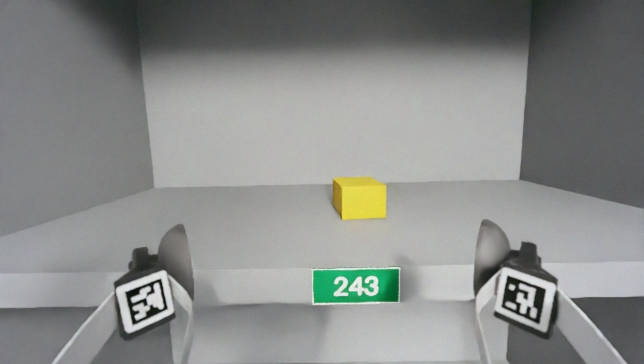

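Call:
execute_actions([
  {"base":{"translate_m":-0.03},"joints":{"arm_m":0.33}},
], cameras=["wrist_camera"])

Call:
execute_actions([
  {"joints":{"gripper_m":0.02}},
], cameras=[])

Call:
execute_actions([
  {"joints":{"lift_m":0.945}},
], cameras=[])

Call:
execute_actions([
  {"joints":{"arm_m":0,"head_pan_rad":1.3,"head_tilt_rad":-0.6}},
], cameras=["wrist_camera","nav_camera"])

Scene clock: 185.73 s.
base_odometry: x=-1.165 y=+0.658 heading=-2.639 (m, m, rad; odometry frame)
turned_by_wheels: +0.000 (rad since the last result)
turned_by_imu: -0.001 (rad since the last result)
base_tilt: forward=+0.0 right=-0.6 (deg)
lidar_m: 0.83 0.86 1.03 1.71 2.04 1.49 1.43 1.49 0.74 1.05 0.72 0.86
head_depth_mm: 881 973 810 - - 1109 1165 / 880 968 946 1224 1084 957 1194 / 879 966 - 1235 1080 957 1187 / 874 959 - 1230 1041 950 1181 / 869 952 784 1198 1064 939 1179 / 868 951 774 1187 1067 941 1176 / 863 951 769 1179 1056 939 1165
base_status: done
joint_positions: lift_m=+0.925 arm_m=+0.330 wrist_yaw_rad=+0.001 wrist_pitch_rad=-0.001 wrist_roll_rad=-0.007 gripper_m=+0.150 head_pan_rad=-1.563 head_tilt_rad=-0.593
joint_status: all done
motor_effort: left_wheel=-1(6) right_wheel=+1(3) lift_m=+28(28) arm_m=+3(6) wrist_yaw_rad=-1(2) wrist_pitch_rad=+9(10) wrist_roll_rad=+0(0) gripper_m=+0(0) head_pan_rad=-3(3) head_tilt_rad=-3(3) (%)
hand_pose: x=-0.0212 y=-0.7309 z=+1.0390 quat_wxyz=(+0.710, +0.001, -0.704, +0.000) (m; base frame)
wrist_depth_mm: 453 451 453 446 445 450 444 / 461 466 460 461 459 454 456 / 465 478 473 468 468 470 464 / 482 483 489 483 481 485 467 / 385 393 367 242 345 376 337 / 245 254 239 189 205 - 226 / 191 171 177 176 174 166 170
pictures: wrist_camera
camera_calibration (this result's frames):
wrist_camera: T_world_to_cam=[[-0.998212, -0.0460141, -0.0381537, -0.00526095], [0.0298654, 0.168985, -0.985166, 1.18757], [0.051779, -0.984544, -0.167309, -0.377026], [0, 0, 0, 1]] pos_world=[-0.0211968, -0.572123, 1.10667]
Images, in order (width x height): wrist_camera 644x364.

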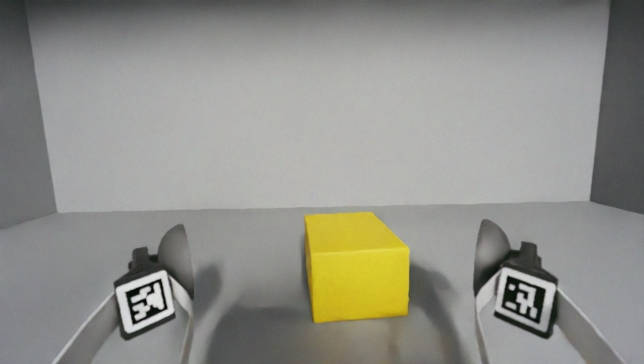

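Scene clock: 187.53 s.
base_odometry: x=-1.165 y=+0.658 heading=-2.639 (m, m, rad; odometry frame)
turned_by_wheels: +0.000 (rad since the last result)
turned_by_imu: +0.000 (rad since the last result)
base_tilt: forward=+0.0 right=-0.6 (deg)
lidar_m: 0.83 0.86 1.03 1.71 2.04 1.49 1.44 1.48 0.74 1.05 0.72 0.86
head_depth_mm: 886 973 814 - - 1109 1177 / 883 969 948 1223 1080 954 1188 / 879 966 - 1238 1075 956 1185 / 874 960 - 1226 1040 954 1179 / 872 955 782 1190 1063 945 1174 / 870 958 778 1187 1060 940 1172 / 865 950 766 1190 1052 936 1166
base_status: not commanded
joint_positions: lift_m=+0.925 arm_m=+0.330 wrist_yaw_rad=+0.001 wrist_pitch_rad=-0.001 wrist_roll_rad=-0.007 gripper_m=+0.020 head_pan_rad=-1.563 head_tilt_rad=-0.593
joint_status: all done
motor_effort: left_wheel=-1(1) right_wheel=+0(1) lift_m=+28(28) arm_m=+3(2) wrist_yaw_rad=-1(1) wrist_pitch_rad=+9(10) wrist_roll_rad=+1(0) gripper_m=-1(83) head_pan_rad=-3(2) head_tilt_rad=-3(3) (%)
hand_pose: x=-0.0212 y=-0.7309 z=+1.0390 quat_wxyz=(+0.710, +0.001, -0.704, +0.000) (m; base frame)
wrist_depth_mm: 449 448 450 453 447 446 447 / 457 463 465 464 457 461 454 / 470 473 474 467 471 469 463 / 474 486 484 484 480 482 470 / 381 375 367 270 351 342 337 / 246 242 240 187 248 230 226 / 181 180 178 177 174 172 170
pictures: none
No camera images: the call's "cameras" was empty. Leave "cameras" out to get every camera's image.

Scene clock: 188.47 s.
base_odometry: x=-1.165 y=+0.658 heading=-2.639 (m, m, rad; odometry frame)
turned_by_wheels: +0.000 (rad since the last result)
turned_by_imu: +0.000 (rad since the last result)
base_tilt: forward=+0.0 right=-0.5 (deg)
lidar_m: 0.83 0.86 1.03 1.71 2.04 1.49 1.44 1.49 0.74 1.05 0.72 0.86
head_depth_mm: 883 975 894 - 1071 959 1174 / 880 970 - 1237 1082 954 1183 / 878 949 - 1228 1081 953 1187 / 874 953 - 1219 1039 950 1175 / 868 961 782 1199 1063 945 1185 / 867 950 777 1184 1057 943 1170 / 866 949 773 1180 1060 941 1169
base_status: not commanded
joint_positions: lift_m=+0.945 arm_m=+0.330 wrist_yaw_rad=+0.001 wrist_pitch_rad=-0.001 wrist_roll_rad=-0.007 gripper_m=+0.020 head_pan_rad=-1.563 head_tilt_rad=-0.593
joint_status: all done
motor_effort: left_wheel=-1(1) right_wheel=+1(1) lift_m=+28(32) arm_m=+2(2) wrist_yaw_rad=-1(1) wrist_pitch_rad=+9(9) wrist_roll_rad=+0(0) gripper_m=+0(0) head_pan_rad=-3(3) head_tilt_rad=-2(3) (%)
hand_pose: x=-0.0212 y=-0.7309 z=+1.0590 quat_wxyz=(+0.710, +0.001, -0.704, +0.000) (m; base frame)
wrist_depth_mm: 446 455 448 450 450 449 444 / 465 462 460 460 458 459 453 / 473 478 474 474 474 469 465 / 483 483 482 480 481 474 469 / 443 437 430 470 413 404 398 / 291 285 284 189 292 268 267 / 214 211 208 193 194 203 199
pictures: none
No camera images: the call's "cameras" was empty. Leave "cameras" out to get every camera's image.

Scene clock: 192.10 s.
base_odometry: x=-1.165 y=+0.658 heading=-2.639 (m, m, rad; odometry frame)
turned_by_wheels: +0.000 (rad since the last result)
turned_by_imu: -0.001 (rad since the last result)
base_tilt: forward=+0.0 right=-0.5 (deg)
lidar_m: 0.83 0.86 1.03 1.71 2.04 1.49 1.44 1.49 0.74 1.05 0.72 0.86
head_depth_mm: 1230 1276 1327 1328 1467 1458 1273 / 1441 1511 1486 1577 1724 1496 1268 / 1751 1861 1500 1206 1822 1489 1251 / 2218 2259 1486 1196 1429 1474 1247 / 3033 2958 1478 1129 1773 1469 1252 / 3073 3325 1465 1081 1794 1440 1244 / 2998 3208 1759 2106 1789 1466 1243
base_status: not commanded
joint_positions: lift_m=+0.945 arm_m=+0.000 wrist_yaw_rad=+0.001 wrist_pitch_rad=-0.001 wrist_roll_rad=-0.007 gripper_m=+0.020 head_pan_rad=+1.293 head_tilt_rad=-0.593
joint_status: all done
motor_effort: left_wheel=-1(2) right_wheel=+1(1) lift_m=+28(28) arm_m=-3(7) wrist_yaw_rad=-1(1) wrist_pitch_rad=+9(9) wrist_roll_rad=+0(0) gripper_m=+0(0) head_pan_rad=+4(42) head_tilt_rad=-3(1) (%)
hand_pose: x=-0.0212 y=-0.4014 z=+1.0590 quat_wxyz=(+0.710, +0.001, -0.704, +0.000) (m; base frame)
wrist_depth_mm: 487 686 753 761 747 697 466 / 489 715 785 765 790 702 465 / 490 711 785 794 784 700 465 / 485 655 811 807 794 667 474 / 439 446 436 479 418 408 400 / 437 612 846 855 857 663 455 / 478 697 869 851 870 727 470
pictures: nav_camera (sideways: a quarter turn counterclockwise sets it upright), wrist_camera
camera_calibration (this result's frames):
nav_camera: T_world_to_cam=[[0.116114, 0.579998, 0.8063, -1.01076], [0.967362, -0.250123, 0.0406134, -0.00517811], [0.22523, 0.775268, -0.590111, 0.716923], [0, 0, 0, 1]] pos_world=[-0.0391004, 0.0291338, 1.23825]
wrist_camera: T_world_to_cam=[[-0.998225, -0.0457231, -0.0381536, 0.0107077], [0.0299146, 0.168977, -0.985166, 1.1516], [0.0514919, -0.984559, -0.167309, -0.0492449], [0, 0, 0, 1]] pos_world=[-0.0212252, -0.242588, 1.12669]
Images, in order (width x height): nav_camera 672x504, wrist_camera 644x364.

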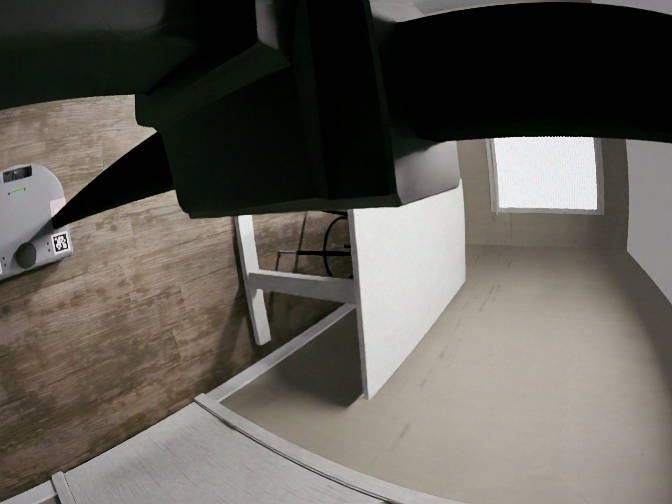

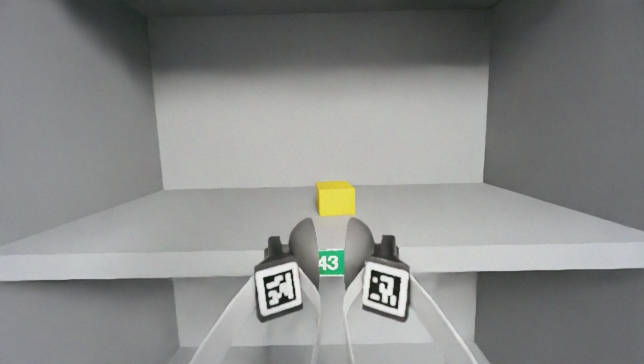

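Short; reach further.

Call:
execute_actions([
  {"joints":{"arm_m":0.2,"gripper_m":0.15,"lift_m":0.925}},
], cameras=[])

Call:
execute_actions([
  {"joints":{"arm_m":0.405}},
], cameras=[])

Call:
execute_actions([
  {"joints":{"gripper_m":0.02}},
], cameras=[])

Call:
execute_actions([
  {"joints":{"lift_m":0.945}},
], cameras=[])

Call:
execute_actions([
  {"joints":{"arm_m":0}},
], cameras=["wrist_camera"])

Scene clock: 203.70 s.
base_odometry: x=-1.165 y=+0.658 heading=-2.639 (m, m, rad; odometry frame)
turned_by_wheels: +0.000 (rad since the last result)
turned_by_imu: -0.001 (rad since the last result)
base_tilt: forward=+0.1 right=-0.6 (deg)
lidar_m: 0.83 0.86 1.03 1.71 2.04 1.49 1.43 1.49 0.74 1.05 0.72 0.86
head_depth_mm: 1229 1277 1329 1331 1464 1455 1267 / 1436 1508 1493 1574 1721 1503 1261 / 1748 1858 1499 1220 1817 1489 1256 / 2222 2243 1470 1195 1430 1488 1254 / 3039 3039 1477 1137 1758 1476 1244 / 3071 3322 1458 1080 1808 1433 1246 / 2992 3245 1756 2125 1800 1460 1247
base_status: not commanded
joint_positions: lift_m=+0.925 arm_m=+0.200 wrist_yaw_rad=+0.001 wrist_pitch_rad=-0.001 wrist_roll_rad=-0.007 gripper_m=+0.150 head_pan_rad=+1.293 head_tilt_rad=-0.593
joint_status: all done
motor_effort: left_wheel=-1(2) right_wheel=+1(1) lift_m=+19(24) arm_m=+3(4) wrist_yaw_rad=+0(1) wrist_pitch_rad=+9(9) wrist_roll_rad=+0(0) gripper_m=+0(81) head_pan_rad=+4(4) head_tilt_rad=-2(2) (%)
hand_pose: x=-0.0212 y=-0.6010 z=+1.0395 quat_wxyz=(+0.710, +0.001, -0.704, +0.000) (m; base frame)
wrist_depth_mm: 489 580 570 571 573 565 465 / 489 583 578 583 579 585 467 / 491 592 603 602 598 603 472 / 487 610 611 610 615 605 472 / 387 400 369 319 354 384 338 / 249 256 240 238 237 - 229 / 193 172 180 178 176 172 171
pictures: none
No camera images: the call's "cameras" was empty. Leave "cameras" out to get every camera's image.

Scene clock: 206.43 s.
base_odometry: x=-1.165 y=+0.658 heading=-2.639 (m, m, rad; odometry frame)
turned_by_wheels: +0.000 (rad since the last result)
turned_by_imu: +0.000 (rad since the last result)
base_tilt: forward=+0.1 right=-0.5 (deg)
lidar_m: 0.83 0.86 1.03 1.71 2.04 1.49 1.44 1.49 0.74 1.05 0.72 0.86
head_depth_mm: 1228 1278 1332 1318 1464 1458 1266 / 1442 1500 1502 1577 1719 1502 1261 / 1739 1857 1507 1205 1825 1489 1262 / 2215 2255 1502 1195 1425 1481 1256 / 3048 3042 1459 1141 1762 1475 1252 / 3146 3328 1459 1082 1805 1435 1249 / 2995 3226 1749 2125 1780 1466 1253
base_status: not commanded
joint_positions: lift_m=+0.925 arm_m=+0.405 wrist_yaw_rad=+0.001 wrist_pitch_rad=-0.001 wrist_roll_rad=-0.007 gripper_m=+0.150 head_pan_rad=+1.293 head_tilt_rad=-0.593
joint_status: all done
motor_effort: left_wheel=-1(1) right_wheel=+0(1) lift_m=+19(19) arm_m=+2(5) wrist_yaw_rad=-1(1) wrist_pitch_rad=+9(9) wrist_roll_rad=+0(0) gripper_m=+0(0) head_pan_rad=+4(4) head_tilt_rad=-2(2) (%)
hand_pose: x=-0.0212 y=-0.8060 z=+1.0396 quat_wxyz=(+0.710, +0.001, -0.704, +0.000) (m; base frame)
wrist_depth_mm: 380 377 379 378 375 379 377 / 390 391 394 389 391 387 388 / 398 401 399 399 400 400 396 / 410 409 407 413 409 408 408 / 384 400 365 362 348 377 337 / 247 252 239 154 152 - 228 / 192 171 179 113 114 166 171
pictures: none
No camera images: the call's "cameras" was empty. Leave "cameras" out to get every camera's image.

Scene clock: 208.23 s.
base_odometry: x=-1.165 y=+0.658 heading=-2.639 (m, m, rad; odometry frame)
turned_by_wheels: +0.000 (rad since the last result)
turned_by_imu: +0.000 (rad since the last result)
base_tilt: forward=+0.0 right=-0.5 (deg)
lidar_m: 0.83 0.86 1.03 1.71 2.04 1.49 1.44 1.48 0.74 1.05 0.72 0.86
head_depth_mm: 1236 1276 1322 1330 1464 1460 1263 / 1444 1505 1484 1571 1713 1502 1265 / 1750 1861 1496 1207 1814 1471 1257 / 2203 2261 1493 1197 1440 1477 1258 / 3055 3015 1475 1141 1756 1479 1245 / 3085 3300 1461 1085 1799 1442 1251 / 2992 3200 1763 2138 1797 1471 1248
base_status: not commanded
joint_positions: lift_m=+0.925 arm_m=+0.405 wrist_yaw_rad=+0.001 wrist_pitch_rad=+0.002 wrist_roll_rad=-0.007 gripper_m=+0.021 head_pan_rad=+1.293 head_tilt_rad=-0.593
joint_status: all done
motor_effort: left_wheel=-1(1) right_wheel=+1(1) lift_m=+19(20) arm_m=+2(2) wrist_yaw_rad=-1(0) wrist_pitch_rad=+8(10) wrist_roll_rad=+0(0) gripper_m=-16(89) head_pan_rad=+5(4) head_tilt_rad=-2(3) (%)
hand_pose: x=-0.0212 y=-0.8060 z=+1.0403 quat_wxyz=(+0.710, +0.000, -0.704, +0.001) (m; base frame)
wrist_depth_mm: 379 381 380 380 381 379 379 / 389 387 389 390 386 388 386 / 397 397 398 397 396 398 403 / 407 410 404 409 410 406 407 / 389 379 411 363 375 350 340 / 248 246 - 146 144 233 230 / 184 182 172 113 117 175 173
pictures: none
No camera images: the call's "cameras" was empty. Leave "cameras" out to get every camera's image.

Scene clock: 209.17 s.
base_odometry: x=-1.165 y=+0.658 heading=-2.639 (m, m, rad; odometry frame)
turned_by_wheels: +0.000 (rad since the last result)
turned_by_imu: +0.000 (rad since the last result)
base_tilt: forward=+0.1 right=-0.5 (deg)
lidar_m: 0.83 0.86 1.03 1.71 2.05 1.49 1.43 1.49 0.74 1.05 0.72 0.86
head_depth_mm: 1231 1277 1331 1329 1466 1463 1267 / 1436 1510 1492 1568 1723 1491 1269 / 1758 1862 1505 1218 1830 1475 1258 / 2234 2248 1489 1193 1430 1480 1254 / 3030 3042 1478 1135 1753 1464 1251 / 3109 3289 1469 1083 1804 1429 1249 / 3018 3213 1751 2127 1801 1466 1241
base_status: not commanded
joint_positions: lift_m=+0.945 arm_m=+0.405 wrist_yaw_rad=+0.001 wrist_pitch_rad=+0.001 wrist_roll_rad=-0.007 gripper_m=+0.021 head_pan_rad=+1.293 head_tilt_rad=-0.593
joint_status: all done
motor_effort: left_wheel=-1(1) right_wheel=+1(1) lift_m=+28(27) arm_m=+2(2) wrist_yaw_rad=-1(1) wrist_pitch_rad=+8(8) wrist_roll_rad=+0(0) gripper_m=-15(16) head_pan_rad=+4(4) head_tilt_rad=-2(3) (%)
hand_pose: x=-0.0212 y=-0.8060 z=+1.0596 quat_wxyz=(+0.710, +0.000, -0.704, +0.000) (m; base frame)
wrist_depth_mm: 380 383 379 382 379 379 378 / 394 388 388 387 388 390 386 / 402 396 398 400 397 397 396 / 410 409 409 410 407 405 403 / 414 412 414 418 415 404 396 / 291 286 - 145 144 271 265 / 214 214 200 112 117 203 200
pictures: none
No camera images: the call's "cameras" was empty. Leave "cameras" out to get every camera's image.

Scene clock: 213.33 s.
base_odometry: x=-1.165 y=+0.658 heading=-2.639 (m, m, rad; odometry frame)
turned_by_wheels: +0.000 (rad since the last result)
turned_by_imu: -0.001 (rad since the last result)
base_tilt: forward=+0.1 right=-0.5 (deg)
lidar_m: 0.83 0.86 1.03 1.71 2.04 1.49 1.43 1.49 0.74 1.05 0.72 0.86
head_depth_mm: 1236 1277 1332 1316 1467 1461 1272 / 1442 1516 1489 1578 1728 1483 1266 / 1754 1861 1497 1212 1836 1487 1254 / 2215 2252 1487 1191 1431 1471 1254 / 3021 2923 1467 1137 1740 1473 1256 / 3108 3322 1453 1079 1785 1434 1251 / 3004 3201 1737 2135 1795 1466 1239
base_status: not commanded
joint_positions: lift_m=+0.945 arm_m=+0.000 wrist_yaw_rad=+0.001 wrist_pitch_rad=+0.000 wrist_roll_rad=-0.007 gripper_m=+0.021 head_pan_rad=+1.293 head_tilt_rad=-0.593
joint_status: all done
motor_effort: left_wheel=-1(1) right_wheel=+1(1) lift_m=+28(28) arm_m=-4(4) wrist_yaw_rad=-1(1) wrist_pitch_rad=+9(9) wrist_roll_rad=+0(0) gripper_m=-16(15) head_pan_rad=+4(5) head_tilt_rad=-3(2) (%)
hand_pose: x=-0.0212 y=-0.4015 z=+1.0594 quat_wxyz=(+0.710, +0.000, -0.704, +0.000) (m; base frame)
wrist_depth_mm: 491 687 745 760 754 704 458 / 490 718 775 792 774 707 462 / 485 711 807 790 806 709 470 / 487 668 813 795 803 659 466 / 441 450 486 428 443 410 401 / 441 609 - 146 144 662 450 / 474 657 874 112 116 683 482
pictures: wrist_camera
camera_calibration (this result's frames):
wrist_camera: T_world_to_cam=[[-0.998227, -0.0457519, -0.0380777, 0.010621], [0.0299218, 0.167314, -0.98545, 1.15166], [0.0514571, -0.984842, -0.165648, -0.0510873], [0, 0, 0, 1]] pos_world=[-0.0212287, -0.242515, 1.12684]
Images, in order (width x height): wrist_camera 644x364.

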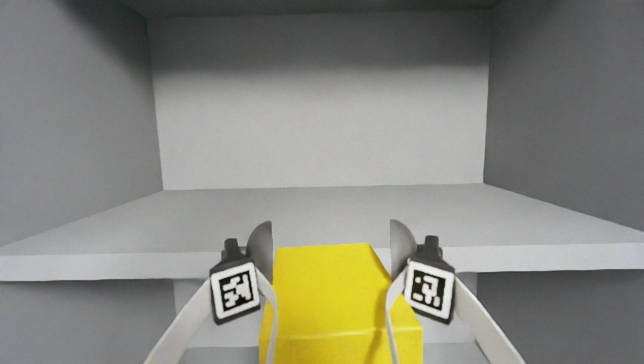

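Call:
execute_actions([
  {"base":{"rotate_rad":1.59}},
], cameras=[])

Call:
execute_actions([
  {"base":{"translate_m":0.35}},
], cameras=[])

Call:
execute_actions([
  {"base":{"rotate_rad":1.59},"joints":{"head_pan_rad":-1.57,"head_tilt_rad":-0.5}},
], cameras=[])

Call:
execute_actions([
  {"base":{"translate_m":-0.3}},
], cameras=["head_camera"])

Scene clock: 224.90 s.
base_odometry: x=-1.165 y=+0.658 heading=-1.049 (m, m, rad; odometry frame)
turned_by_wheels: +1.590 (rad since the last result)
turned_by_imu: +1.572 (rad since the last result)
base_tilt: forward=+0.1 right=-0.4 (deg)
lidar_m: 1.50 1.99 1.48 1.43 1.45 0.74 1.05 0.72 0.86 0.83 0.86 1.03
head_depth_mm: 1395 1525 1725 1990 1847 1519 1256 / 1343 1482 1661 1905 1842 1489 1266 / 1304 1430 1616 1798 1813 1490 1257 / 1268 1392 1551 1743 1810 1480 1249 / 1233 1351 1490 1669 1814 1474 1244 / 1203 1313 1442 1624 1735 1459 1249 / 1166 1270 1402 1558 1698 1460 1239
base_status: done
joint_positions: lift_m=+0.945 arm_m=+0.000 wrist_yaw_rad=+0.001 wrist_pitch_rad=+0.000 wrist_roll_rad=-0.007 gripper_m=+0.021 head_pan_rad=+1.293 head_tilt_rad=-0.593
joint_status: not commanded
motor_effort: left_wheel=-1(6) right_wheel=+1(4) lift_m=+28(28) arm_m=-4(4) wrist_yaw_rad=-1(0) wrist_pitch_rad=+9(9) wrist_roll_rad=+0(0) gripper_m=-16(16) head_pan_rad=+4(4) head_tilt_rad=-2(3) (%)
hand_pose: x=-0.0212 y=-0.4015 z=+1.0594 quat_wxyz=(+0.710, +0.000, -0.704, +0.000) (m; base frame)
wrist_depth_mm: 559 561 553 562 549 541 556 / 577 581 572 569 553 551 561 / 585 591 588 583 588 569 584 / 611 605 602 598 586 593 593 / 622 601 604 599 599 610 615 / 656 645 - 146 144 616 624 / 674 648 656 113 117 644 640
pictures: none
No camera images: the call's "cameras" was empty. Leave "cameras" out to get every camera's image.

Scene clock: 229.50 s.
base_odometry: x=-0.991 y=+0.354 heading=-1.049 (m, m, rad; odometry frame)
turned_by_wheels: +0.000 (rad since the last result)
turned_by_imu: +0.000 (rad since the last result)
base_tilt: forward=+0.1 right=-0.4 (deg)
lidar_m: 1.15 1.97 1.47 1.42 1.49 1.04 1.40 1.03 0.86 0.84 0.90 0.71
head_depth_mm: 1374 1520 1715 1962 1842 1498 1269 / 1329 1478 1654 1867 1830 1495 1262 / 1294 1428 1574 1792 1807 1493 1260 / 1269 1387 1545 1745 1823 1477 1255 / 1229 1342 1488 1681 1794 1479 1254 / 1189 1303 1434 1604 1739 1467 1250 / 1166 1271 1401 1546 1695 1472 1241
base_status: done
joint_positions: lift_m=+0.945 arm_m=+0.000 wrist_yaw_rad=+0.001 wrist_pitch_rad=+0.000 wrist_roll_rad=-0.007 gripper_m=+0.021 head_pan_rad=+1.293 head_tilt_rad=-0.593
joint_status: not commanded
motor_effort: left_wheel=-2(2) right_wheel=+1(4) lift_m=+28(28) arm_m=-4(4) wrist_yaw_rad=-1(1) wrist_pitch_rad=+9(9) wrist_roll_rad=+0(0) gripper_m=-16(16) head_pan_rad=+4(4) head_tilt_rad=-2(3) (%)
hand_pose: x=-0.0212 y=-0.4015 z=+1.0594 quat_wxyz=(+0.710, +0.000, -0.704, +0.000) (m; base frame)
wrist_depth_mm: 589 580 560 561 555 545 547 / 606 617 586 578 576 560 560 / 627 614 588 584 584 581 576 / 636 634 605 605 598 589 588 / 657 653 631 611 612 599 592 / 676 674 - 145 144 626 618 / 694 688 652 112 117 633 633
pictures: none
No camera images: the call's "cameras" was empty. Leave "cameras" out to get every camera's image.

Scene clock: 233.00 s.
base_odometry: x=-0.991 y=+0.354 heading=+0.541 (m, m, rad; odometry frame)
turned_by_wheels: +1.590 (rad since the last result)
turned_by_imu: +1.572 (rad since the last result)
base_tilt: forward=+0.2 right=-0.4 (deg)
lidar_m: 1.43 1.51 1.04 1.33 1.10 0.86 0.84 0.90 0.72 1.15 1.93 1.46
head_depth_mm: 2736 2747 1942 1237 909 - - / 2817 3035 1926 1233 904 - - / 2816 3073 1919 1226 - - - / 2804 3074 3286 2569 426 - - / 2781 3018 3352 2679 1971 1582 1321 / 2828 3093 3327 2688 1999 1573 1304 / 2841 3051 3354 2687 1972 1581 1306
base_status: done
joint_positions: lift_m=+0.945 arm_m=+0.000 wrist_yaw_rad=+0.001 wrist_pitch_rad=+0.000 wrist_roll_rad=-0.007 gripper_m=+0.021 head_pan_rad=-1.563 head_tilt_rad=-0.508
joint_status: all done
motor_effort: left_wheel=-1(5) right_wheel=+1(4) lift_m=+28(28) arm_m=-3(4) wrist_yaw_rad=-1(0) wrist_pitch_rad=+9(9) wrist_roll_rad=+0(0) gripper_m=-16(15) head_pan_rad=-3(40) head_tilt_rad=+2(9) (%)
hand_pose: x=-0.0212 y=-0.4015 z=+1.0594 quat_wxyz=(+0.710, +0.000, -0.704, +0.000) (m; base frame)
wrist_depth_mm: - - - - - - - / - - - - - - - / - - - - - - - / - - - - - - - / - - - - - - - / - - - 145 144 827 803 / - - - 112 117 617 607
pictures: none
No camera images: the call's "cameras" was empty. Leave "cameras" out to get every camera's image.

Scene clock: 237.17 s.
base_odometry: x=-1.248 y=+0.200 heading=+0.541 (m, m, rad; odometry frame)
turned_by_wheels: +0.000 (rad since the last result)
turned_by_imu: -0.001 (rad since the last result)
base_tilt: forward=+0.1 right=-0.4 (deg)
lidar_m: 1.72 1.82 1.21 0.97 0.73 0.55 0.54 0.55 0.61 0.61 2.34 1.77
head_depth_mm: 1844 1789 1679 1239 909 - - / 2729 2703 1921 1238 904 - - / 2800 3032 1917 1231 - - - / 2807 3058 1889 1215 426 - - / 2844 3084 3225 1220 893 731 1311 / 2843 3083 3353 1426 888 731 1319 / 2814 3042 3343 2670 1897 728 1309
base_status: done
joint_positions: lift_m=+0.945 arm_m=+0.000 wrist_yaw_rad=+0.001 wrist_pitch_rad=+0.000 wrist_roll_rad=-0.007 gripper_m=+0.021 head_pan_rad=-1.563 head_tilt_rad=-0.508
joint_status: not commanded
motor_effort: left_wheel=-1(6) right_wheel=+1(1) lift_m=+28(28) arm_m=-4(4) wrist_yaw_rad=+0(1) wrist_pitch_rad=+9(9) wrist_roll_rad=+0(0) gripper_m=-16(15) head_pan_rad=-4(3) head_tilt_rad=+3(3) (%)
hand_pose: x=-0.0212 y=-0.4015 z=+1.0594 quat_wxyz=(+0.710, +0.000, -0.704, +0.000) (m; base frame)
wrist_depth_mm: - - - - - - 659 / - - - - - - 656 / - - - - - - 668 / - - - - - - 672 / - - - - - - 667 / - - - 145 144 844 668 / - - 602 112 117 612 605
pictures: head_camera (sideways: a quarter turn clockwise sets it upright)
camera_calibration (this result's frames):
head_camera: T_world_to_cam=[[-0.02126, 0.484552, -0.874504, 1.15604], [0.999201, -0.0193103, -0.0349912, 0.0444945], [-0.033842, -0.874549, -0.483755, 0.588939], [0, 0, 0, 1]] pos_world=[0.0000492812, -0.0442448, 1.29742]
Images, in order (width x height): head_camera 896x504.

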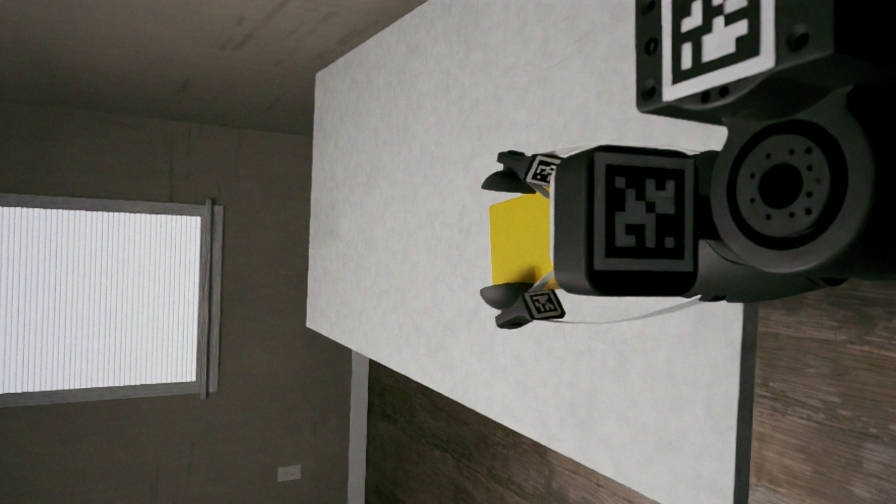

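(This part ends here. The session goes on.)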